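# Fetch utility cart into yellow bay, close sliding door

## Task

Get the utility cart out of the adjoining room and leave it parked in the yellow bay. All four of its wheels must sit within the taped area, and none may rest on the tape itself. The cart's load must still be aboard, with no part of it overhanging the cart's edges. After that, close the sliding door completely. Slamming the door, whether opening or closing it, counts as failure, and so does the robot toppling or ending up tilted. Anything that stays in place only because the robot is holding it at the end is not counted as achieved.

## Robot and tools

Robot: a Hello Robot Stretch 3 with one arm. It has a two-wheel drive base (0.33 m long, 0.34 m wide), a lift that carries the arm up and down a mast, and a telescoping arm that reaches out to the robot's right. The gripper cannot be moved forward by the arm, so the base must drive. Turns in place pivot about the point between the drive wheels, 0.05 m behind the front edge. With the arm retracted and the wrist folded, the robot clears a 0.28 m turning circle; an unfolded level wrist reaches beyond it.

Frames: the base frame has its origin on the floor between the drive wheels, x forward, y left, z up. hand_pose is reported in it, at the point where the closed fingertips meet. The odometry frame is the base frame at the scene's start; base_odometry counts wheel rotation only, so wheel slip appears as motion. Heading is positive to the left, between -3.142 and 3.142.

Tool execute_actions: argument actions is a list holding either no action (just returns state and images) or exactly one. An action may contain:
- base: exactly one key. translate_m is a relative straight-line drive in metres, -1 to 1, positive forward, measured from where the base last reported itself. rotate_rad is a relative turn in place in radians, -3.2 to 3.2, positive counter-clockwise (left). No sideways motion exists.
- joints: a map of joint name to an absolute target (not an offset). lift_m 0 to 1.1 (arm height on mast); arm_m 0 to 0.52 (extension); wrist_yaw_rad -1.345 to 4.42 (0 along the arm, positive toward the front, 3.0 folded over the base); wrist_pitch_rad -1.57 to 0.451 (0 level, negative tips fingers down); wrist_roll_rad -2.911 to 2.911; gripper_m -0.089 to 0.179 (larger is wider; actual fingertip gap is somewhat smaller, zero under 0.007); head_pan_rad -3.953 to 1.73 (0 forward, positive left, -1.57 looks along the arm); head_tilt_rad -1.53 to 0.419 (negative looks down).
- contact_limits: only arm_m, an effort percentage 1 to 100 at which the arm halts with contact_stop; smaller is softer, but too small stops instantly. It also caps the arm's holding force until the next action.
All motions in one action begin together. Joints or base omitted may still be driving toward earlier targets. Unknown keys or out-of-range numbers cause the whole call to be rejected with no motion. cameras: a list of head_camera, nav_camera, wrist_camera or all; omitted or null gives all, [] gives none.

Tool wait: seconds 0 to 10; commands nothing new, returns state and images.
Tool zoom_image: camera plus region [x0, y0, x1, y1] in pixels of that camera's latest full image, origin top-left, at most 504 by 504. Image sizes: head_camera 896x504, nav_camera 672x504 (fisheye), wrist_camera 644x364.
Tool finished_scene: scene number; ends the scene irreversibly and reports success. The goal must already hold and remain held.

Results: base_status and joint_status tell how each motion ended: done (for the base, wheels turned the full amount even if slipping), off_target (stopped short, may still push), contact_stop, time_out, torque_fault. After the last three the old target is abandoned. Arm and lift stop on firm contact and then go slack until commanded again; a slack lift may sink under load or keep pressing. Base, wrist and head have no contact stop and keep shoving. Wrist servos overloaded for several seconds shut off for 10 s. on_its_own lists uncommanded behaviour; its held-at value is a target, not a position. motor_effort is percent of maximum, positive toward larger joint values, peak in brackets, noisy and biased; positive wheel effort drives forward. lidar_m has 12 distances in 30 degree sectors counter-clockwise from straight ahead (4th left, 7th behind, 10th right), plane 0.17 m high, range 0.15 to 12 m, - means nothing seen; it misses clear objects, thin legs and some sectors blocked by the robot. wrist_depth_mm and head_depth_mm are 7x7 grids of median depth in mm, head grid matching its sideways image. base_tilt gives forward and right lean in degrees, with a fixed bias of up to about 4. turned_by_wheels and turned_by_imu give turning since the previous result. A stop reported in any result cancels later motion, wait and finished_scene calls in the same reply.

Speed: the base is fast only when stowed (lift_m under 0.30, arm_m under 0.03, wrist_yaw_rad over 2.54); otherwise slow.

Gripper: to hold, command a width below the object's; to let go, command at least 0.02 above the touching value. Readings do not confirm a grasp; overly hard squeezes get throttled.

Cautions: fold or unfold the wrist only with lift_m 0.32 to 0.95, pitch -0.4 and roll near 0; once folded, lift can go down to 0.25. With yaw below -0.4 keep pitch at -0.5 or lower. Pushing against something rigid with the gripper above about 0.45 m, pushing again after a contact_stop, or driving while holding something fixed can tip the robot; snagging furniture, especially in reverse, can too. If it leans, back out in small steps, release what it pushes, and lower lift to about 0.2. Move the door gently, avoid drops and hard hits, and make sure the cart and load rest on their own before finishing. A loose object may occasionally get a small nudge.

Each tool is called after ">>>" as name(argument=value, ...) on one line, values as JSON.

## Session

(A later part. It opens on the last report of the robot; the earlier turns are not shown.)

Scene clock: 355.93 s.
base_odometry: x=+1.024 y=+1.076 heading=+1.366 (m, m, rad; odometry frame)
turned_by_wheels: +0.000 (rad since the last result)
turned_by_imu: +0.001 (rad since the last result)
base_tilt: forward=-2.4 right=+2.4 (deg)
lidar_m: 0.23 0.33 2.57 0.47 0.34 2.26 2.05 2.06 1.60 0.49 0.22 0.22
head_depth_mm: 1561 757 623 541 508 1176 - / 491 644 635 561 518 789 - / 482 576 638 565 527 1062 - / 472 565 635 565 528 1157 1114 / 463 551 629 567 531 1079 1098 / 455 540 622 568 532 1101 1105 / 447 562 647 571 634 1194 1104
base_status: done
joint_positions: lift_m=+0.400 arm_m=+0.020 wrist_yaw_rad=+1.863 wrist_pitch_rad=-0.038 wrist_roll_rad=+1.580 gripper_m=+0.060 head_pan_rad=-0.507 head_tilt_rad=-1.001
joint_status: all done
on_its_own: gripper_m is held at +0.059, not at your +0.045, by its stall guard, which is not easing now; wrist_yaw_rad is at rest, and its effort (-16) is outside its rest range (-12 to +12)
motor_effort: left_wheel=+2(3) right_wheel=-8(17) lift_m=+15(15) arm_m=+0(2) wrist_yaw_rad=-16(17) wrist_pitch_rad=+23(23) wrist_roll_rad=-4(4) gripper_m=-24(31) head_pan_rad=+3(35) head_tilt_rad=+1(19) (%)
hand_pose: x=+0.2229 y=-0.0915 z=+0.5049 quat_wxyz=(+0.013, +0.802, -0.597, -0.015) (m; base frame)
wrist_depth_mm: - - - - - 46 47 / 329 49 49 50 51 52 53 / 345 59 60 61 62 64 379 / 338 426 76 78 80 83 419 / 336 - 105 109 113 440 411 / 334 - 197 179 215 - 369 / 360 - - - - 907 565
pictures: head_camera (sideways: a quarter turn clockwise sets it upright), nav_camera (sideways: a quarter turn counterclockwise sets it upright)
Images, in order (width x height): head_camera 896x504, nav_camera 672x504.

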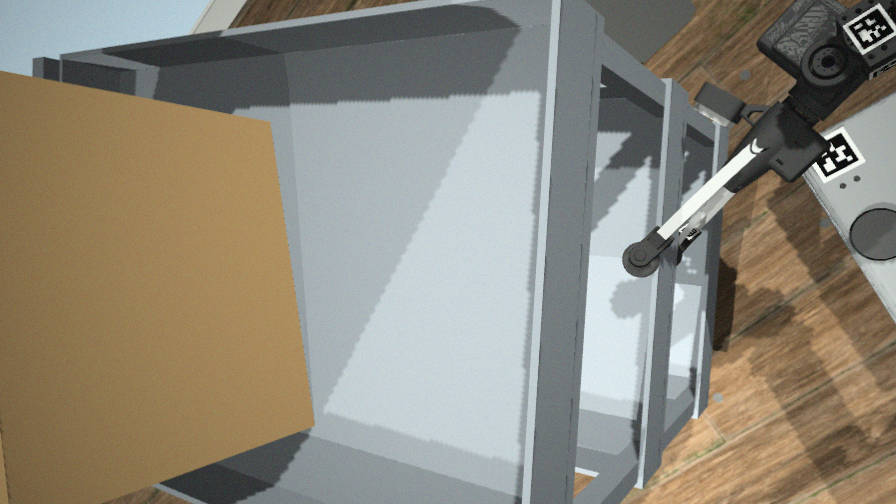

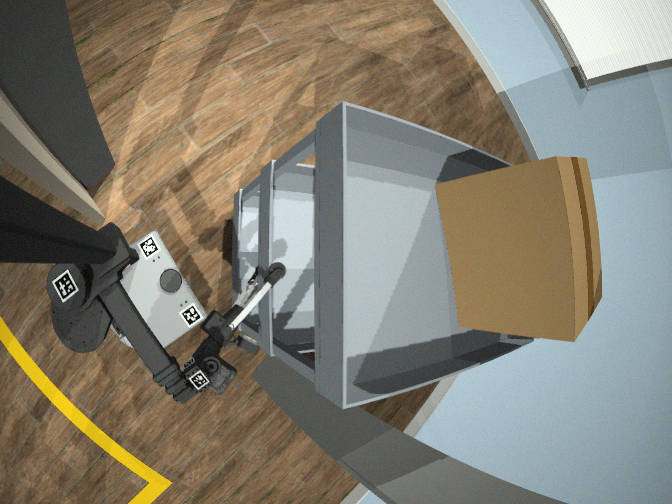

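>>> execute_actions(actions=[{"joints":{"wrist_yaw_rad":2.0,"head_pan_rad":-0.2}}], cameras=["head_camera","nav_camera"])

Scene clock: 366.97 s.
base_odometry: x=+1.024 y=+1.076 heading=+1.365 (m, m, rad; odometry frame)
turned_by_wheels: -0.001 (rad since the last result)
turned_by_imu: +0.000 (rad since the last result)
base_tilt: forward=-2.3 right=+2.4 (deg)
lidar_m: 0.22 0.32 2.57 0.47 0.34 2.26 2.05 2.06 1.60 0.49 0.21 0.21
head_depth_mm: 440 522 610 559 500 681 1121 / 448 532 616 561 502 777 - / 454 542 627 562 519 999 1121 / 463 552 628 565 530 1086 1114 / 2345 699 642 567 817 1171 1117 / 2345 1981 609 567 830 1212 1102 / 2339 1968 1702 546 1348 1214 1110
base_status: not commanded
joint_positions: lift_m=+0.400 arm_m=+0.020 wrist_yaw_rad=+1.940 wrist_pitch_rad=-0.038 wrist_roll_rad=+1.579 gripper_m=+0.060 head_pan_rad=-0.207 head_tilt_rad=-1.001
joint_status: wrist_yaw_rad off_target (ended at +1.940, target +2.000); the others done
on_its_own: gripper_m is held at +0.059, not at your +0.045, by its stall guard, which is not easing now; wrist_yaw_rad is at rest, and its effort (+76) is outside its rest range (-12 to +12)
motor_effort: left_wheel=-4(6) right_wheel=+2(8) lift_m=+15(16) arm_m=-2(3) wrist_yaw_rad=+76(100) wrist_pitch_rad=+23(23) wrist_roll_rad=-3(4) gripper_m=-23(24) head_pan_rad=+4(31) head_tilt_rad=+1(1) (%)
hand_pose: x=+0.2165 y=-0.0731 z=+0.5049 quat_wxyz=(+0.014, +0.825, -0.565, -0.014) (m; base frame)
wrist_depth_mm: - - - - - - - / - - - - - - - / 326 49 49 49 50 50 51 / 339 64 63 65 67 69 398 / 336 - 95 101 105 581 405 / 334 383 365 224 373 611 380 / - - - - - 904 584
pictures: head_camera (sideways: a quarter turn clockwise sets it upright), nav_camera (sideways: a quarter turn counterclockwise sets it upright)
Images, in order (width x height): head_camera 896x504, nav_camera 672x504.

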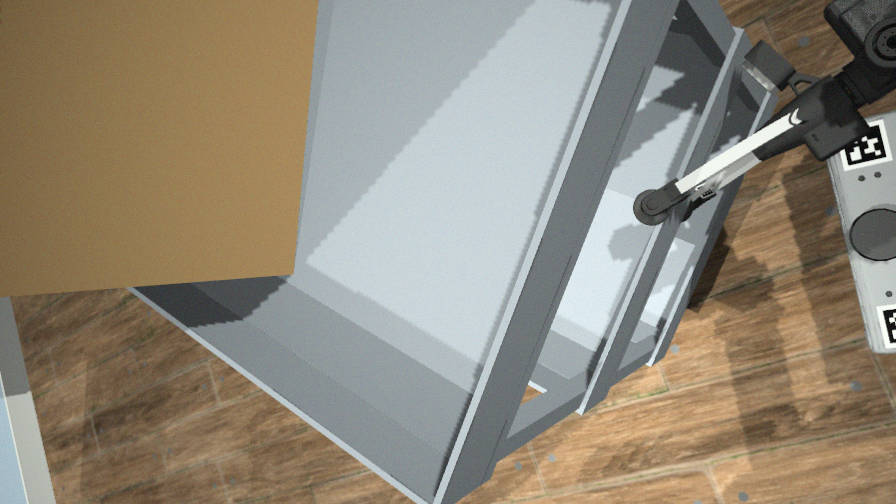

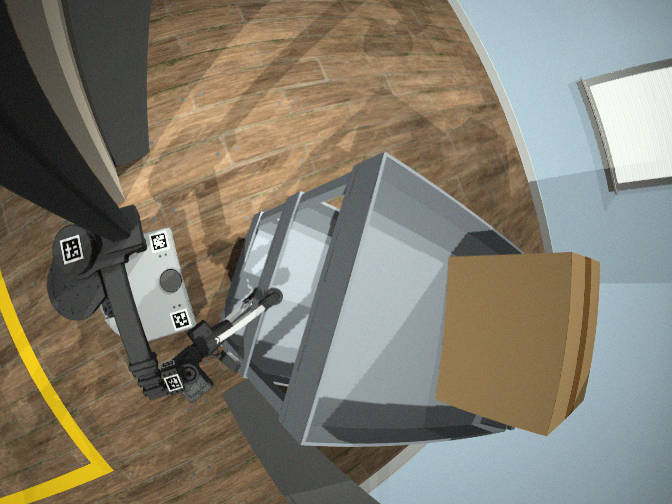

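>>> execute_actions(actions=[{"joints":{"wrist_yaw_rad":1.88,"gripper_m":0.12}}], cameras=[])

>>> execute_actions(actions=[{"base":{"translate_m":-0.13}}], cameras=["head_camera"])

Scene clock: 373.93 s.
base_odometry: x=+1.024 y=+1.076 heading=+1.366 (m, m, rad; odometry frame)
turned_by_wheels: +0.000 (rad since the last result)
turned_by_imu: +0.001 (rad since the last result)
base_tilt: forward=-2.4 right=+2.4 (deg)
lidar_m: 0.22 0.32 2.57 0.47 0.34 2.26 2.05 2.06 1.60 0.49 0.21 0.21
head_depth_mm: 443 525 612 559 501 691 1109 / 450 534 619 561 502 777 - / 456 546 626 564 518 885 1126 / 464 555 629 563 528 1098 1109 / 2345 708 644 566 819 1179 1113 / 2363 1965 611 570 831 1208 1099 / 2341 1980 1721 545 1345 1213 1101
base_status: not commanded
joint_positions: lift_m=+0.400 arm_m=+0.020 wrist_yaw_rad=+1.889 wrist_pitch_rad=-0.029 wrist_roll_rad=+1.575 gripper_m=+0.120 head_pan_rad=-0.207 head_tilt_rad=-1.001
joint_status: all done
motor_effort: left_wheel=+3(3) right_wheel=+0(4) lift_m=+15(15) arm_m=-1(4) wrist_yaw_rad=-11(38) wrist_pitch_rad=+18(24) wrist_roll_rad=-1(2) gripper_m=-1(93) head_pan_rad=+3(5) head_tilt_rad=+1(0) (%)
hand_pose: x=+0.2212 y=-0.0851 z=+0.5071 quat_wxyz=(+0.011, +0.810, -0.586, -0.010) (m; base frame)
wrist_depth_mm: - - - - - - - / - - - - - - - / 319 48 49 49 49 50 50 / 333 62 61 62 63 65 370 / 332 448 87 90 93 95 407 / 329 411 368 166 174 - 371 / - - - - - 907 554
pictures: none
No camera images: the call's "cameras" was empty. Leave "cameras" out to get every camera's image.

Scene clock: 376.30 s.
base_odometry: x=+0.998 y=+0.949 heading=+1.366 (m, m, rad; odometry frame)
turned_by_wheels: +0.000 (rad since the last result)
turned_by_imu: +0.001 (rad since the last result)
base_tilt: forward=-2.4 right=+2.4 (deg)
lidar_m: 0.34 0.49 0.50 0.32 2.32 2.13 1.93 1.93 1.62 1.15 0.32 0.32
head_depth_mm: 558 662 635 558 1266 1199 1099 / 566 673 637 547 840 1181 - / 576 686 638 564 864 1170 1121 / 584 695 642 590 1054 1201 1117 / 785 727 643 910 1165 1209 1118 / 2375 694 646 854 1316 1212 1103 / 2364 1991 606 1477 1351 1212 1107
base_status: done
joint_positions: lift_m=+0.400 arm_m=+0.020 wrist_yaw_rad=+1.882 wrist_pitch_rad=-0.022 wrist_roll_rad=+1.575 gripper_m=+0.120 head_pan_rad=-0.207 head_tilt_rad=-1.001
joint_status: not commanded
motor_effort: left_wheel=+2(2) right_wheel=-2(5) lift_m=+15(15) arm_m=-1(1) wrist_yaw_rad=-2(11) wrist_pitch_rad=+14(18) wrist_roll_rad=-1(2) gripper_m=+0(1) head_pan_rad=+5(4) head_tilt_rad=+1(0) (%)
hand_pose: x=+0.2220 y=-0.0868 z=+0.5090 quat_wxyz=(+0.008, +0.808, -0.589, -0.008) (m; base frame)
wrist_depth_mm: 336 480 681 152 159 611 415 / 334 474 - 181 199 622 426 / 333 475 - 223 - 579 424 / 327 472 - 294 - 552 404 / 397 462 - 468 - 507 541 / - - - - - - 608 / - - - - - 930 576
pictures: head_camera (sideways: a quarter turn clockwise sets it upright)
Images, in order (width x height): head_camera 896x504.

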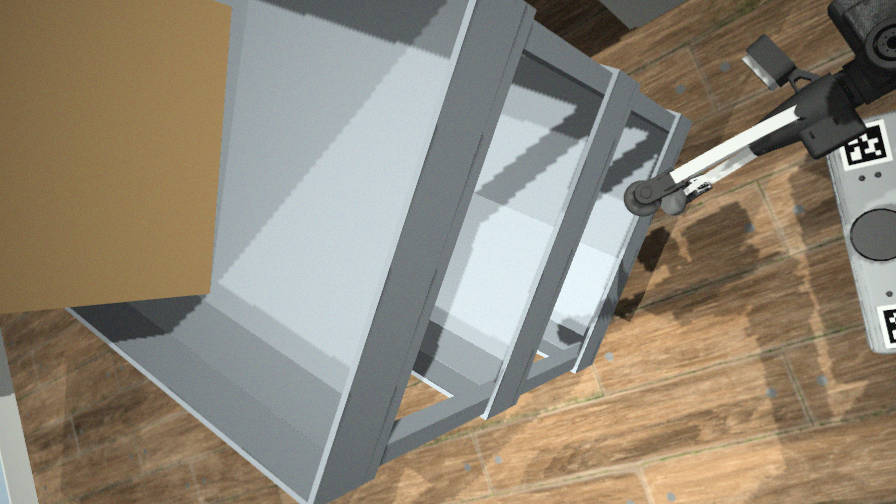

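>>> execute_actions(actions=[{"joints":{"wrist_roll_rad":-1.57,"wrist_yaw_rad":1.97,"arm_m":0.0}}], cameras=[])

>>> execute_actions(actions=[{"base":{"translate_m":0.17}}], cameras=["head_camera","wrist_camera"])

Scene clock: 387.37 s.
base_odometry: x=+0.998 y=+0.949 heading=+1.366 (m, m, rad; odometry frame)
turned_by_wheels: +0.000 (rad since the last result)
turned_by_imu: +0.001 (rad since the last result)
base_tilt: forward=-2.4 right=+2.4 (deg)
lidar_m: 0.34 0.49 0.50 0.32 2.32 2.11 1.92 1.93 1.62 1.15 0.32 0.32
head_depth_mm: 558 662 634 559 1263 1200 1111 / 566 673 637 546 837 1184 - / 576 687 639 562 864 1172 1118 / 584 694 640 589 1062 1196 1115 / 785 727 645 916 1163 1209 1121 / 2342 697 647 849 1316 1212 1109 / 2385 1989 607 1477 1342 1215 1110
base_status: not commanded
joint_positions: lift_m=+0.400 arm_m=+0.002 wrist_yaw_rad=+1.968 wrist_pitch_rad=-0.022 wrist_roll_rad=-1.568 gripper_m=+0.120 head_pan_rad=-0.207 head_tilt_rad=-1.001
joint_status: all done
joint sent to its limit — the command would take arm_m past its lower limit, so that joint was sent only as far as its limit.
motor_effort: left_wheel=+1(1) right_wheel=-1(1) lift_m=+15(15) arm_m=-3(2) wrist_yaw_rad=+2(3) wrist_pitch_rad=+14(14) wrist_roll_rad=-1(3) gripper_m=+0(0) head_pan_rad=+5(4) head_tilt_rad=+0(1) (%)
hand_pose: x=+0.2143 y=-0.0479 z=+0.5093 quat_wxyz=(+0.554, +0.007, +0.009, +0.833) (m; base frame)
wrist_depth_mm: 562 797 - - - - - / 567 799 - - - - - / 521 469 - 422 - 471 384 / 378 545 - 350 - - 349 / 342 528 - 306 - 475 348 / 411 494 898 266 832 - 350 / 386 582 849 239 - 569 335
pictures: none
No camera images: the call's "cameras" was empty. Leave "cameras" out to get every camera's image.

Scene clock: 390.03 s.
base_odometry: x=+1.032 y=+1.115 heading=+1.366 (m, m, rad; odometry frame)
turned_by_wheels: +0.000 (rad since the last result)
turned_by_imu: +0.000 (rad since the last result)
base_tilt: forward=-2.4 right=+2.4 (deg)
lidar_m: 0.19 0.27 2.57 0.48 0.48 2.31 2.09 2.11 1.59 0.24 0.18 0.18
head_depth_mm: 408 485 596 560 500 472 1102 / 414 494 602 560 503 742 954 / 421 503 605 563 503 769 1116 / 427 527 617 566 513 1058 1110 / 2348 1927 632 569 531 1167 1111 / 2343 1959 612 567 674 1211 1108 / 2296 1984 1714 530 1320 1214 1110
base_status: done
joint_positions: lift_m=+0.400 arm_m=+0.002 wrist_yaw_rad=+1.993 wrist_pitch_rad=-0.043 wrist_roll_rad=-1.567 gripper_m=+0.120 head_pan_rad=-0.207 head_tilt_rad=-1.001
joint_status: not commanded
on_its_own: wrist_yaw_rad is at rest, and its effort (-29) is outside its rest range (-12 to +12)
motor_effort: left_wheel=+3(5) right_wheel=+3(3) lift_m=+16(15) arm_m=-2(3) wrist_yaw_rad=-29(31) wrist_pitch_rad=+26(27) wrist_roll_rad=-2(1) gripper_m=-3(3) head_pan_rad=+5(3) head_tilt_rad=+1(0) (%)
hand_pose: x=+0.2111 y=-0.0423 z=+0.5040 quat_wxyz=(+0.543, +0.013, +0.018, +0.839) (m; base frame)
wrist_depth_mm: 551 772 - - - - - / 319 311 302 242 276 - - / 379 776 - 196 207 - - / 390 478 - 164 166 - 366 / 381 496 147 140 138 - 364 / 386 469 127 124 121 - 362 / 377 562 114 110 108 591 340
pictures: head_camera (sideways: a quarter turn clockwise sets it upright), wrist_camera
Images, in order (width x height): head_camera 896x504, wrist_camera 644x364.

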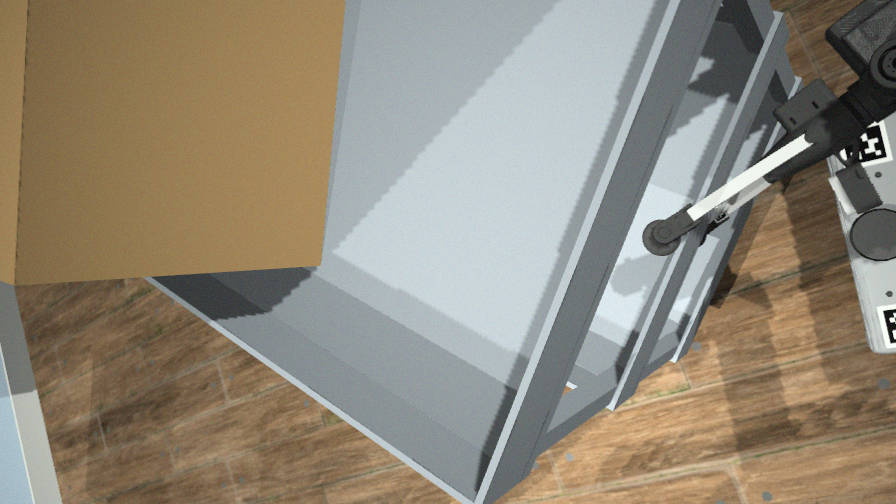

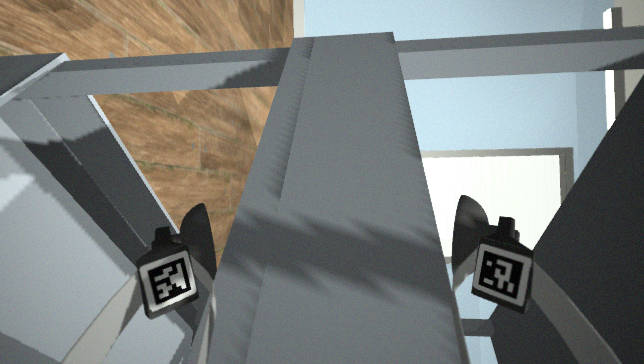

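>>> execute_actions(actions=[{"base":{"translate_m":-0.03}}], cameras=[])

>>> execute_actions(actions=[{"joints":{"gripper_m":0.05}}], cameras=["wrist_camera"])

>>> execute_actions(actions=[{"base":{"translate_m":-0.15}}], cameras=["head_camera","nav_camera"])

Scene clock: 394.90 s.
base_odometry: x=+1.026 y=+1.086 heading=+1.366 (m, m, rad; odometry frame)
turned_by_wheels: +0.000 (rad since the last result)
turned_by_imu: +0.001 (rad since the last result)
base_tilt: forward=-2.3 right=+2.4 (deg)
lidar_m: 0.22 0.31 2.57 0.47 0.37 2.27 2.06 2.07 1.60 0.49 0.21 0.20
head_depth_mm: 435 516 611 560 500 671 1116 / 441 524 612 562 502 766 1117 / 448 534 621 562 511 791 1121 / 455 546 629 565 529 1161 1116 / 2334 703 644 569 804 1181 1117 / 2385 1962 610 568 797 1210 1105 / 2294 1984 1714 536 1346 1216 1109
base_status: done
joint_positions: lift_m=+0.400 arm_m=+0.002 wrist_yaw_rad=+2.011 wrist_pitch_rad=-0.022 wrist_roll_rad=-1.569 gripper_m=+0.120 head_pan_rad=-0.207 head_tilt_rad=-1.001
joint_status: not commanded
on_its_own: wrist_yaw_rad is held at +2.010, not at your +1.970, by its stall guard, which is not easing now
motor_effort: left_wheel=+1(3) right_wheel=-1(4) lift_m=+15(16) arm_m=-1(2) wrist_yaw_rad=-2(2) wrist_pitch_rad=+14(21) wrist_roll_rad=-1(1) gripper_m=+0(2) head_pan_rad=+4(5) head_tilt_rad=+0(1) (%)
hand_pose: x=+0.2098 y=-0.0378 z=+0.5093 quat_wxyz=(+0.535, +0.007, +0.009, +0.844) (m; base frame)
wrist_depth_mm: 561 779 - - - - - / 354 669 329 306 318 307 300 / 386 730 - 244 - - 345 / 392 482 - 204 - - 349 / 399 505 188 174 182 477 352 / 391 496 158 152 155 - 348 / 388 592 141 136 136 569 332
pictures: none
No camera images: the call's "cameras" was empty. Leave "cameras" out to get every camera's image.

Scene clock: 396.10 s.
base_odometry: x=+1.026 y=+1.086 heading=+1.366 (m, m, rad; odometry frame)
turned_by_wheels: +0.000 (rad since the last result)
turned_by_imu: +0.000 (rad since the last result)
base_tilt: forward=-2.4 right=+2.4 (deg)
lidar_m: 0.22 0.31 2.57 0.47 0.37 2.28 2.06 2.07 1.59 0.49 0.21 0.20
head_depth_mm: 434 515 611 559 501 671 1114 / 442 524 613 561 502 766 1115 / 447 535 621 565 511 786 1127 / 455 548 630 565 529 1155 1113 / 2317 701 643 568 808 1176 1121 / 2345 1979 609 570 798 1208 1097 / 2321 1983 1723 537 1344 1216 1103
base_status: not commanded
joint_positions: lift_m=+0.400 arm_m=+0.002 wrist_yaw_rad=+2.017 wrist_pitch_rad=-0.037 wrist_roll_rad=-1.569 gripper_m=+0.051 head_pan_rad=-0.207 head_tilt_rad=-1.001
joint_status: all done
on_its_own: wrist_yaw_rad is held at +2.010, not at your +1.970, by its stall guard, which is not easing now
motor_effort: left_wheel=+2(2) right_wheel=-3(3) lift_m=+15(15) arm_m=-1(1) wrist_yaw_rad=-9(9) wrist_pitch_rad=+23(26) wrist_roll_rad=-1(1) gripper_m=-24(100) head_pan_rad=+4(3) head_tilt_rad=+0(1) (%)
hand_pose: x=+0.2087 y=-0.0366 z=+0.5055 quat_wxyz=(+0.533, +0.011, +0.016, +0.846) (m; base frame)
wrist_depth_mm: 554 770 - - - - - / 501 690 - 317 314 305 297 / 383 707 - 249 - - 359 / 392 487 - 208 - - 361 / 385 510 191 177 174 - 361 / 388 506 162 155 152 497 362 / 384 571 146 137 139 638 363
pictures: wrist_camera
Images, in order (width x height): wrist_camera 644x364.

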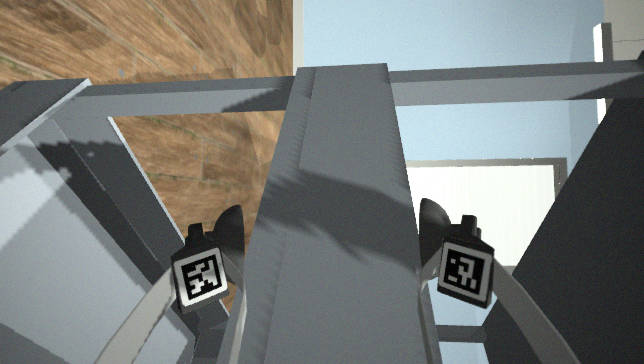

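Scene clock: 398.57 s.
base_odometry: x=+0.996 y=+0.939 heading=+1.366 (m, m, rad; odometry frame)
turned_by_wheels: +0.000 (rad since the last result)
turned_by_imu: +0.001 (rad since the last result)
base_tilt: forward=-2.3 right=+2.4 (deg)
lidar_m: 0.34 0.49 0.50 0.32 2.31 2.11 1.91 1.92 1.62 1.26 0.33 0.32
head_depth_mm: 562 665 635 559 1264 1195 1110 / 570 680 636 551 846 1184 1129 / 578 693 640 573 862 1186 1122 / 588 696 640 587 1058 1189 1107 / 772 729 645 914 1158 1211 1115 / 2332 700 648 865 1318 1218 1102 / 2365 1998 609 1479 1345 1215 1106
base_status: done
joint_positions: lift_m=+0.400 arm_m=+0.002 wrist_yaw_rad=+2.012 wrist_pitch_rad=-0.018 wrist_roll_rad=-1.570 gripper_m=+0.050 head_pan_rad=-0.207 head_tilt_rad=-1.000
joint_status: not commanded
on_its_own: wrist_yaw_rad is held at +2.010, not at your +1.970, by its stall guard, which is not easing now
motor_effort: left_wheel=+1(4) right_wheel=-1(15) lift_m=+15(15) arm_m=+0(1) wrist_yaw_rad=-2(11) wrist_pitch_rad=+11(23) wrist_roll_rad=+0(0) gripper_m=-1(23) head_pan_rad=+4(5) head_tilt_rad=+0(1) (%)
hand_pose: x=+0.2098 y=-0.0375 z=+0.5104 quat_wxyz=(+0.535, +0.005, +0.008, +0.845) (m; base frame)
wrist_depth_mm: 576 803 - - - - - / 573 799 - - - - - / 541 483 481 460 - - 410 / 421 531 - 383 - - 364 / 358 561 - 325 - 552 350 / 408 561 812 282 - 516 348 / 399 514 855 252 - 506 349
pictures: head_camera (sideways: a quarter turn clockwise sets it upright), nav_camera (sideways: a quarter turn counterclockwise sets it upright)
Images, in order (width x height): head_camera 896x504, nav_camera 672x504.

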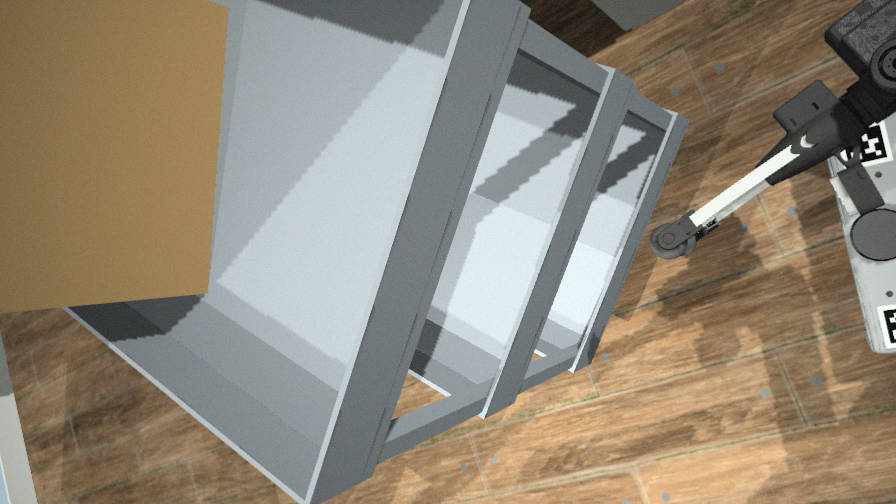

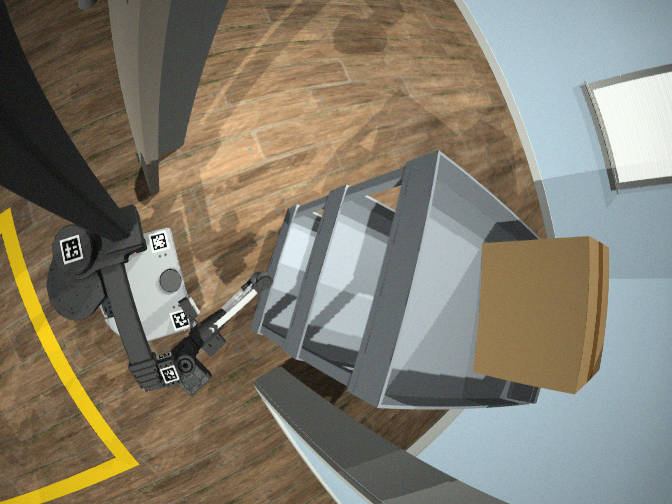

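>>> execute_actions(actions=[{"joints":{"gripper_m":0.12,"wrist_yaw_rad":2.0}}], cameras=[])

>>> execute_actions(actions=[{"base":{"translate_m":0.19}}], cameras=["head_camera","wrist_camera"])

Scene clock: 402.40 s.
base_odometry: x=+0.996 y=+0.939 heading=+1.366 (m, m, rad; odometry frame)
turned_by_wheels: +0.000 (rad since the last result)
turned_by_imu: +0.000 (rad since the last result)
base_tilt: forward=-2.3 right=+2.4 (deg)
lidar_m: 0.34 0.49 0.50 0.32 2.31 2.11 1.91 1.92 1.63 1.26 0.33 0.32
head_depth_mm: 562 666 634 559 1264 1199 1110 / 571 680 638 551 848 1184 1127 / 580 689 640 574 865 1187 1107 / 590 696 642 590 1053 1192 1113 / 773 728 641 909 1165 1213 1113 / 2350 701 646 864 1321 1209 1106 / 2384 1982 610 1491 1336 1218 1110
base_status: not commanded
joint_positions: lift_m=+0.400 arm_m=+0.002 wrist_yaw_rad=+2.002 wrist_pitch_rad=-0.018 wrist_roll_rad=-1.570 gripper_m=+0.120 head_pan_rad=-0.207 head_tilt_rad=-1.000
joint_status: all done
motor_effort: left_wheel=+1(1) right_wheel=-2(1) lift_m=+16(15) arm_m=-1(0) wrist_yaw_rad=-3(3) wrist_pitch_rad=+11(11) wrist_roll_rad=+0(0) gripper_m=+1(94) head_pan_rad=+4(4) head_tilt_rad=+0(1) (%)
hand_pose: x=+0.2109 y=-0.0398 z=+0.5104 quat_wxyz=(+0.539, +0.005, +0.008, +0.842) (m; base frame)
wrist_depth_mm: 573 811 - - - - - / 569 804 - - - - - / 559 480 - 458 - 439 412 / 412 536 - 377 - - 360 / 350 517 - 322 - 465 350 / 405 495 - 280 - - 345 / 392 590 866 250 - 560 333
pictures: none
No camera images: the call's "cameras" was empty. Leave "cameras" out to get every camera's image.

Scene clock: 405.43 s.
base_odometry: x=+1.034 y=+1.125 heading=+1.366 (m, m, rad; odometry frame)
turned_by_wheels: +0.000 (rad since the last result)
turned_by_imu: +0.000 (rad since the last result)
base_tilt: forward=-2.3 right=+2.3 (deg)
lidar_m: 0.18 0.26 2.57 0.48 0.48 2.32 2.10 2.11 1.59 0.23 0.17 0.17
head_depth_mm: 401 474 582 558 501 471 1086 / 405 482 594 563 501 706 1005 / 411 492 601 563 504 764 1124 / 426 512 619 564 505 990 1118 / 2347 1959 631 567 524 1089 1118 / 2353 1976 1680 560 606 1214 1108 / 2293 1980 1728 533 1302 1212 1104
base_status: done
joint_positions: lift_m=+0.400 arm_m=+0.002 wrist_yaw_rad=+2.026 wrist_pitch_rad=-0.044 wrist_roll_rad=-1.565 gripper_m=+0.120 head_pan_rad=-0.207 head_tilt_rad=-1.000
joint_status: not commanded
on_its_own: wrist_yaw_rad is at rest, and its effort (-33) is outside its rest range (-12 to +12)
motor_effort: left_wheel=+3(6) right_wheel=-1(5) lift_m=+15(15) arm_m=+0(1) wrist_yaw_rad=-33(44) wrist_pitch_rad=+27(29) wrist_roll_rad=-2(2) gripper_m=-6(6) head_pan_rad=+4(4) head_tilt_rad=+0(0) (%)
hand_pose: x=+0.2075 y=-0.0346 z=+0.5037 quat_wxyz=(+0.529, +0.014, +0.018, +0.848) (m; base frame)
wrist_depth_mm: 552 788 - - - - - / 316 305 292 246 270 271 262 / 360 755 - 196 207 - - / 391 732 - 163 165 - 365 / 384 477 147 140 137 - 361 / 385 471 125 122 119 - 356 / 373 569 110 108 106 596 340
pictures: head_camera (sideways: a quarter turn clockwise sets it upright), wrist_camera
Images, in order (width x height): head_camera 896x504, wrist_camera 644x364.

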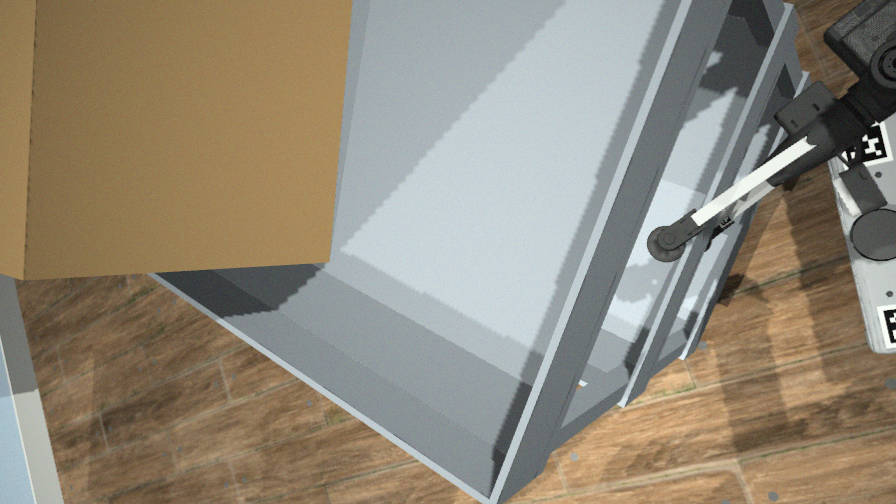

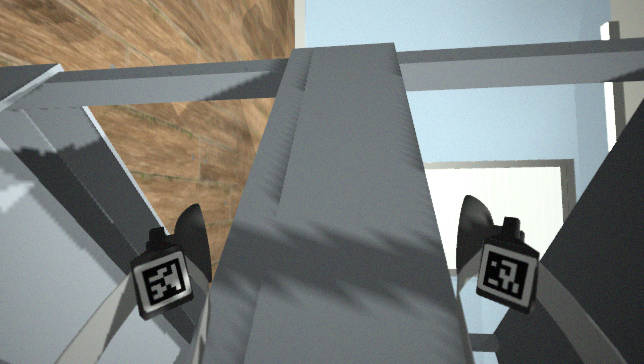

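>>> execute_actions(actions=[{"joints":{"gripper_m":0.04,"wrist_yaw_rad":2.02}}], cameras=[])

>>> execute_actions(actions=[{"base":{"translate_m":-0.12}}], cameras=["head_camera","wrist_camera"])

Scene clock: 408.73 s.
base_odometry: x=+1.034 y=+1.125 heading=+1.366 (m, m, rad; odometry frame)
turned_by_wheels: +0.000 (rad since the last result)
turned_by_imu: +0.000 (rad since the last result)
base_tilt: forward=-2.4 right=+2.4 (deg)
lidar_m: 0.18 0.26 2.57 0.48 0.48 2.32 2.10 2.11 1.59 0.23 0.18 0.17
head_depth_mm: 401 474 584 559 501 471 1073 / 406 483 597 560 502 707 1003 / 411 492 602 563 504 758 1111 / 426 513 617 566 506 1004 1115 / 2363 1991 631 567 523 1082 1119 / 2348 1981 1686 560 608 1206 1104 / 2312 1985 1712 535 1303 1220 1107
base_status: not commanded
joint_positions: lift_m=+0.400 arm_m=+0.002 wrist_yaw_rad=+2.069 wrist_pitch_rad=-0.040 wrist_roll_rad=-1.572 gripper_m=+0.045 head_pan_rad=-0.207 head_tilt_rad=-1.000
joint_status: wrist_yaw_rad off_target (ended at +2.069, target +2.020); gripper_m off_target (ended at +0.045, target +0.040)
on_its_own: wrist_yaw_rad is held at +2.076, not at your +2.020, by its stall guard, which is not easing now
motor_effort: left_wheel=+1(5) right_wheel=-3(3) lift_m=+15(16) arm_m=+1(1) wrist_yaw_rad=+8(47) wrist_pitch_rad=+24(25) wrist_roll_rad=+0(2) gripper_m=-19(100) head_pan_rad=+4(5) head_tilt_rad=+0(0) (%)
hand_pose: x=+0.2026 y=-0.0247 z=+0.5049 quat_wxyz=(+0.511, +0.009, +0.018, +0.859) (m; base frame)
wrist_depth_mm: 553 769 - - - - - / 522 687 - 286 280 276 266 / 356 717 - 218 287 - - / 386 777 - 178 186 - 360 / 388 484 158 149 147 - 358 / 394 482 133 130 127 - 360 / 376 586 117 114 113 627 344
pictures: none
No camera images: the call's "cameras" was empty. Leave "cameras" out to get every camera's image.

Scene clock: 411.03 s.
base_odometry: x=+1.010 y=+1.008 heading=+1.366 (m, m, rad; odometry frame)
turned_by_wheels: +0.000 (rad since the last result)
turned_by_imu: +0.001 (rad since the last result)
base_tilt: forward=-2.3 right=+2.3 (deg)
lidar_m: 0.19 0.27 2.55 0.32 2.33 2.18 1.98 1.99 1.61 0.24 0.18 0.18
head_depth_mm: 403 479 590 559 500 472 1092 / 409 487 603 561 501 735 1006 / 415 496 605 564 503 769 1114 / 430 531 619 565 513 1045 1117 / 2358 1953 630 567 523 1160 1113 / 2373 1985 1671 559 629 1216 1104 / 2393 1985 1711 543 1328 1209 1101
base_status: done
joint_positions: lift_m=+0.400 arm_m=+0.002 wrist_yaw_rad=+2.041 wrist_pitch_rad=-0.039 wrist_roll_rad=-1.574 gripper_m=+0.056 head_pan_rad=-0.207 head_tilt_rad=-1.000
joint_status: not commanded
on_its_own: gripper_m is held at +0.054, not at your +0.040, by its stall guard, which is still easing; wrist_yaw_rad moved -0.028 toward your old target +2.020
motor_effort: left_wheel=+2(6) right_wheel=-6(14) lift_m=+15(15) arm_m=+0(1) wrist_yaw_rad=-8(39) wrist_pitch_rad=+24(24) wrist_roll_rad=+1(1) gripper_m=-28(34) head_pan_rad=+4(4) head_tilt_rad=+0(0) (%)
hand_pose: x=+0.2059 y=-0.0309 z=+0.5052 quat_wxyz=(+0.523, +0.009, +0.018, +0.852) (m; base frame)
wrist_depth_mm: 554 782 - - - - - / 410 312 295 269 275 272 267 / 360 726 - 212 - - - / 385 787 - 175 183 - 364 / 389 472 157 149 146 - 359 / 385 479 133 130 128 - 364 / 380 573 118 115 114 645 346
pictures: head_camera (sideways: a quarter turn clockwise sets it upright), wrist_camera
Images, in order (width x height): head_camera 896x504, wrist_camera 644x364.

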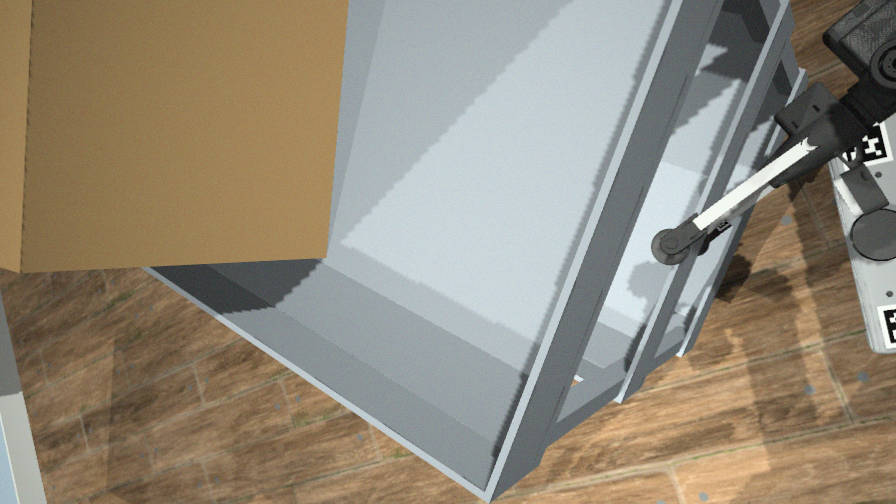

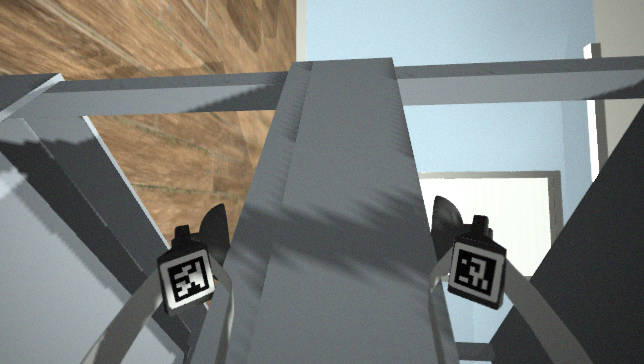

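>>> execute_actions(actions=[{"base":{"translate_m":-0.1},"joints":{"wrist_yaw_rad":2.2,"gripper_m":0.045}}], cameras=["head_camera","nav_camera"])

Scene clock: 415.07 s.
base_odometry: x=+0.990 y=+0.910 heading=+1.366 (m, m, rad; odometry frame)
turned_by_wheels: +0.000 (rad since the last result)
turned_by_imu: +0.001 (rad since the last result)
base_tilt: forward=-2.4 right=+2.3 (deg)
lidar_m: 0.17 0.25 0.49 0.32 2.31 2.08 1.88 1.90 1.62 0.20 0.16 0.15
head_depth_mm: 394 457 560 559 502 458 674 / 402 466 574 562 501 474 856 / 405 476 590 563 504 720 1111 / 415 500 616 565 505 792 1112 / 2345 1955 622 568 515 1068 1117 / 2362 1972 1669 560 532 1198 1103 / 2377 1989 1720 527 1308 1216 1108
base_status: done
joint_positions: lift_m=+0.400 arm_m=+0.002 wrist_yaw_rad=+2.141 wrist_pitch_rad=-0.041 wrist_roll_rad=-1.572 gripper_m=+0.056 head_pan_rad=-0.207 head_tilt_rad=-1.000
joint_status: wrist_yaw_rad off_target (ended at +2.141, target +2.200); gripper_m off_target (ended at +0.056, target +0.045)
on_its_own: wrist_yaw_rad is held at +2.136, not at your +2.200, by its stall guard, which is not easing now; gripper_m is held at +0.055, not at your +0.045, by its stall guard, which is still easing
motor_effort: left_wheel=+2(13) right_wheel=+0(13) lift_m=+15(15) arm_m=-1(5) wrist_yaw_rad=-6(100) wrist_pitch_rad=+25(25) wrist_roll_rad=+0(1) gripper_m=-11(95) head_pan_rad=+4(5) head_tilt_rad=+0(0) (%)
hand_pose: x=+0.1931 y=-0.0090 z=+0.5045 quat_wxyz=(+0.479, +0.009, +0.019, +0.877) (m; base frame)
wrist_depth_mm: 544 785 - - - - - / 541 777 - - - - - / 330 322 313 249 283 287 279 / 380 766 - 191 205 - - / 391 460 163 155 151 - 367 / 388 476 131 130 127 - 360 / 388 555 115 112 110 - 341
pictures: head_camera (sideways: a quarter turn clockwise sets it upright), nav_camera (sideways: a quarter turn counterclockwise sets it upright)
Images, in order (width x height): head_camera 896x504, nav_camera 672x504.

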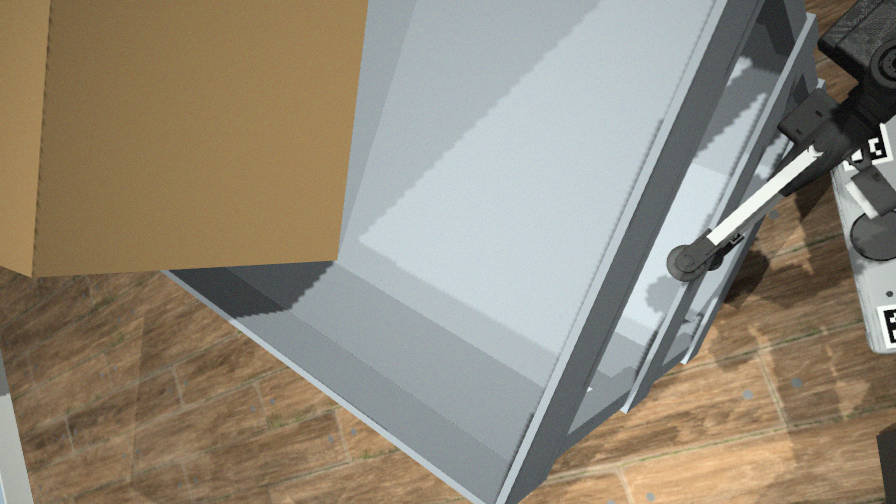

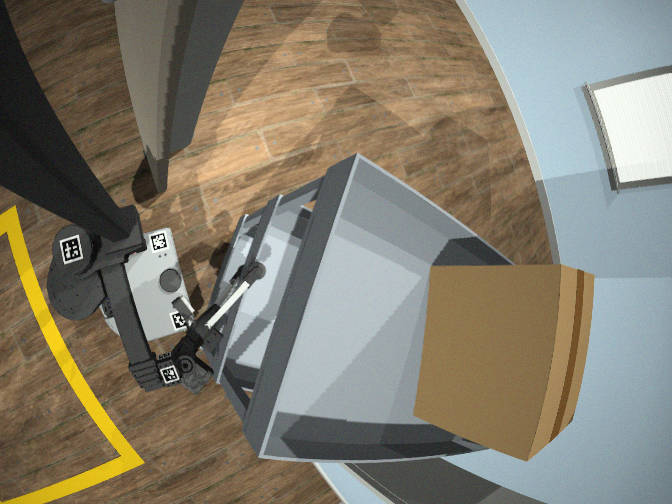

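>>> execute_actions(actions=[{"joints":{"wrist_yaw_rad":2.05,"arm_m":0.08,"gripper_m":0.04}}], cameras=["head_camera","nav_camera"])

Scene clock: 433.03 s.
base_odometry: x=+0.990 y=+0.910 heading=+1.367 (m, m, rad; odometry frame)
turned_by_wheels: +0.000 (rad since the last result)
turned_by_imu: +0.001 (rad since the last result)
base_tilt: forward=-2.3 right=+2.3 (deg)
lidar_m: 0.19 0.26 0.49 0.32 2.31 2.08 1.88 1.90 1.63 0.27 0.20 0.19
head_depth_mm: 406 484 600 559 500 734 1062 / 408 486 602 561 501 754 1091 / 411 491 605 563 504 793 1120 / 2266 695 630 564 514 1013 1115 / 2320 1966 618 566 523 1157 1112 / 2364 1989 1711 542 556 1206 1105 / 2370 1991 1706 1513 1343 1215 1104
base_status: not commanded
joint_positions: lift_m=+0.400 arm_m=+0.079 wrist_yaw_rad=+2.196 wrist_pitch_rad=-0.039 wrist_roll_rad=-1.574 gripper_m=+0.049 head_pan_rad=-0.206 head_tilt_rad=-1.000
joint_status: wrist_yaw_rad off_target (ended at +2.196, target +2.050); gripper_m off_target (ended at +0.049, target +0.040); the others done
on_its_own: wrist_yaw_rad is held at +2.162, not at your +2.050, by its stall guard, which is still easing; gripper_m is held at +0.047, not at your +0.040, by its stall guard, which is still easing
motor_effort: left_wheel=+5(12) right_wheel=-11(13) lift_m=+16(15) arm_m=+11(17) wrist_yaw_rad=-44(100) wrist_pitch_rad=+24(25) wrist_roll_rad=+1(2) gripper_m=-32(100) head_pan_rad=+4(3) head_tilt_rad=+0(0) (%)
hand_pose: x=+0.1854 y=-0.0746 z=+0.5050 quat_wxyz=(+0.455, +0.007, +0.019, +0.890) (m; base frame)
wrist_depth_mm: 556 768 - - - - - / 525 734 - 305 - - 276 / 353 685 - 228 287 - - / 382 751 - 181 191 - - / 387 467 159 152 148 - 360 / 390 484 131 129 127 - 361 / 379 571 116 113 111 - 342
pictures: head_camera (sideways: a quarter turn clockwise sets it upright), nav_camera (sideways: a quarter turn counterclockwise sets it upright)
Images, in order (width x height): head_camera 896x504, nav_camera 672x504.

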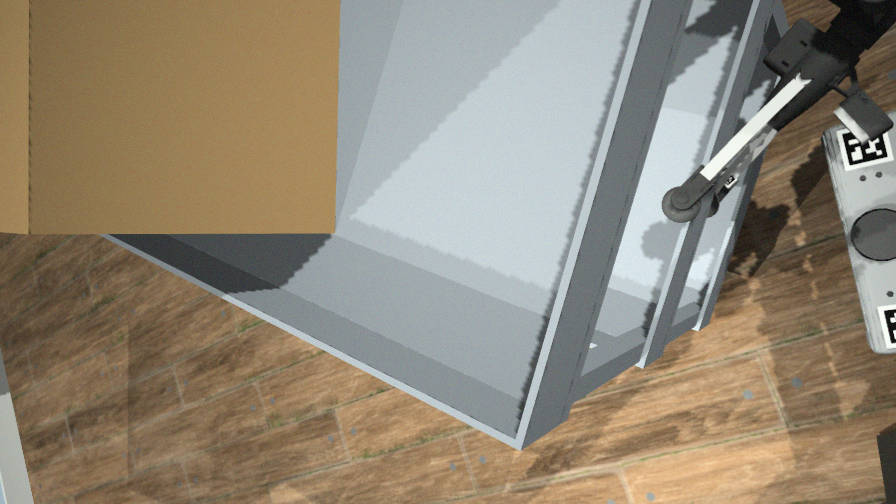

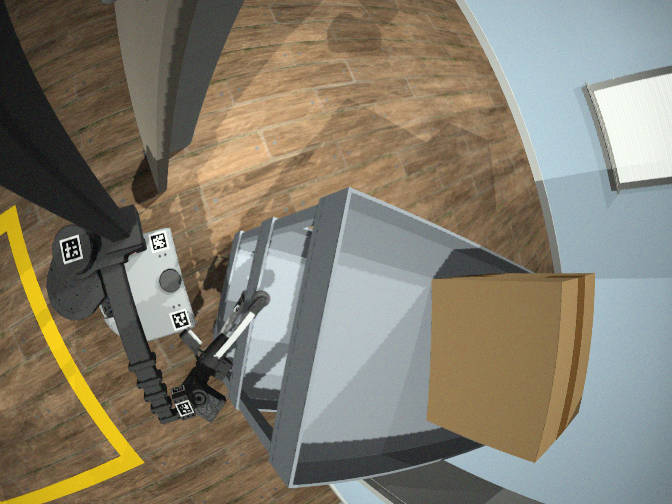

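>>> execute_actions(actions=[{"joints":{"gripper_m":0.12,"wrist_yaw_rad":2.17}}], cameras=[])

>>> execute_actions(actions=[{"base":{"translate_m":-0.02},"joints":{"wrist_yaw_rad":1.8,"arm_m":0.0,"head_pan_rad":-0.4,"head_tilt_rad":-1.1}}], cameras=["head_camera","wrist_camera"])

Scene clock: 467.60 s.
base_odometry: x=+0.990 y=+0.910 heading=+1.366 (m, m, rad; odometry frame)
turned_by_wheels: +0.000 (rad since the last result)
turned_by_imu: +0.000 (rad since the last result)
base_tilt: forward=-2.4 right=+2.4 (deg)
lidar_m: 0.19 0.26 0.49 0.32 2.31 2.08 1.88 1.90 1.63 0.27 0.20 0.19
head_depth_mm: 407 484 600 561 500 733 1060 / 409 489 603 561 502 756 1095 / 411 492 603 564 503 790 1124 / 2268 696 631 566 513 1013 1118 / 2341 1966 620 567 523 1163 1115 / 2342 1975 1713 541 559 1218 1104 / 2375 1995 1714 1500 1351 1217 1106
base_status: not commanded
joint_positions: lift_m=+0.400 arm_m=+0.080 wrist_yaw_rad=+2.188 wrist_pitch_rad=-0.030 wrist_roll_rad=-1.568 gripper_m=+0.120 head_pan_rad=-0.206 head_tilt_rad=-1.000
joint_status: all done
on_its_own: wrist_yaw_rad is at rest, and its effort (-23) is outside its rest range (-12 to +12)
motor_effort: left_wheel=+2(2) right_wheel=-2(12) lift_m=+15(16) arm_m=+4(7) wrist_yaw_rad=-23(39) wrist_pitch_rad=+19(24) wrist_roll_rad=-1(1) gripper_m=-1(91) head_pan_rad=+3(4) head_tilt_rad=+0(0) (%)
hand_pose: x=+0.1868 y=-0.0766 z=+0.5073 quat_wxyz=(+0.459, +0.008, +0.013, +0.888) (m; base frame)
wrist_depth_mm: 558 778 - - - - - / 526 701 - 295 286 281 274 / 356 666 - 220 294 - - / 384 766 - 177 - - 353 / 393 469 152 149 149 - 358 / 386 485 130 127 126 - 358 / 383 569 113 112 109 577 338
pictures: none
No camera images: the call's "cameras" was empty. Leave "cameras" out to get every camera's image.

Scene clock: 469.37 s.
base_odometry: x=+0.985 y=+0.890 heading=+1.366 (m, m, rad; odometry frame)
turned_by_wheels: +0.000 (rad since the last result)
turned_by_imu: +0.000 (rad since the last result)
base_tilt: forward=-2.4 right=+2.4 (deg)
lidar_m: 0.22 0.30 0.33 0.32 2.31 2.06 1.86 1.87 1.63 0.31 0.22 0.21
head_depth_mm: 492 607 585 531 719 1175 - / 484 594 588 532 790 1123 - / 477 584 590 533 803 1172 - / 470 574 591 534 819 1180 - / 464 568 595 537 824 1194 1129 / 1920 649 598 539 827 1196 1107 / 2059 1780 571 508 1298 1202 1112
base_status: done
joint_positions: lift_m=+0.400 arm_m=+0.002 wrist_yaw_rad=+1.800 wrist_pitch_rad=-0.037 wrist_roll_rad=-1.568 gripper_m=+0.120 head_pan_rad=-0.393 head_tilt_rad=-1.087
joint_status: all done
joint sent to its limit — the command would take arm_m past its lower limit, so that joint was sent only as far as its limit.
motor_effort: left_wheel=+1(10) right_wheel=-1(9) lift_m=+15(15) arm_m=-3(7) wrist_yaw_rad=+0(100) wrist_pitch_rad=+23(29) wrist_roll_rad=-1(13) gripper_m=-1(10) head_pan_rad=-4(25) head_tilt_rad=-8(22) (%)
hand_pose: x=+0.2271 y=-0.0889 z=+0.5055 quat_wxyz=(+0.622, +0.013, +0.014, +0.783) (m; base frame)
wrist_depth_mm: 256 253 248 201 228 - - / 351 770 - 179 183 - - / 382 763 - 162 164 - 357 / 393 507 591 147 147 - 355 / 388 506 139 135 132 498 359 / 387 482 130 125 123 - 362 / 377 570 120 116 114 586 345
pictures: head_camera (sideways: a quarter turn clockwise sets it upright), wrist_camera
Images, in order (width x height): head_camera 896x504, wrist_camera 644x364.

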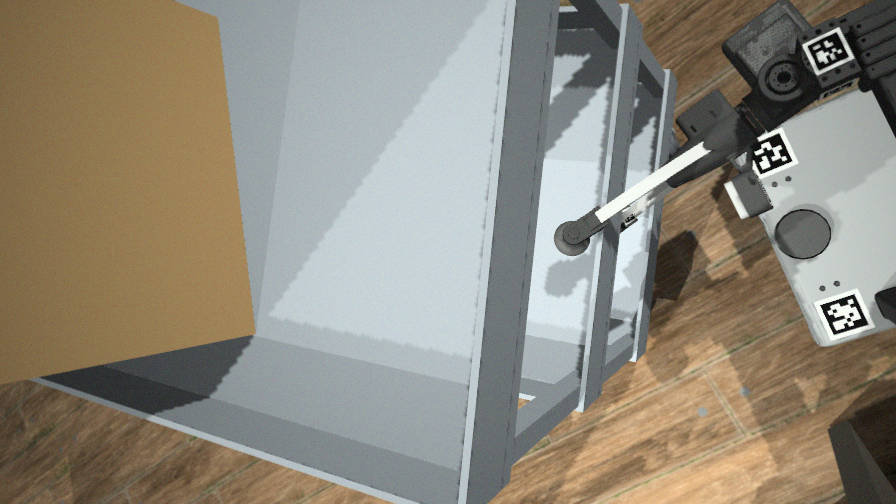

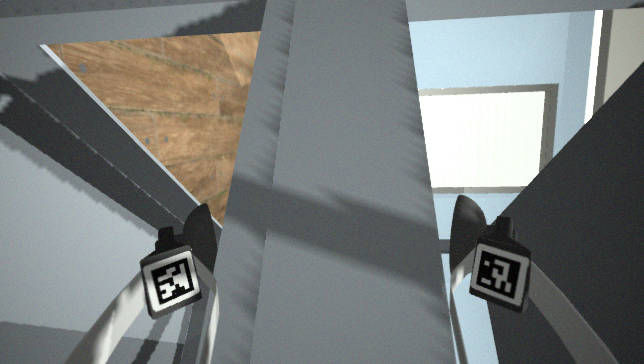

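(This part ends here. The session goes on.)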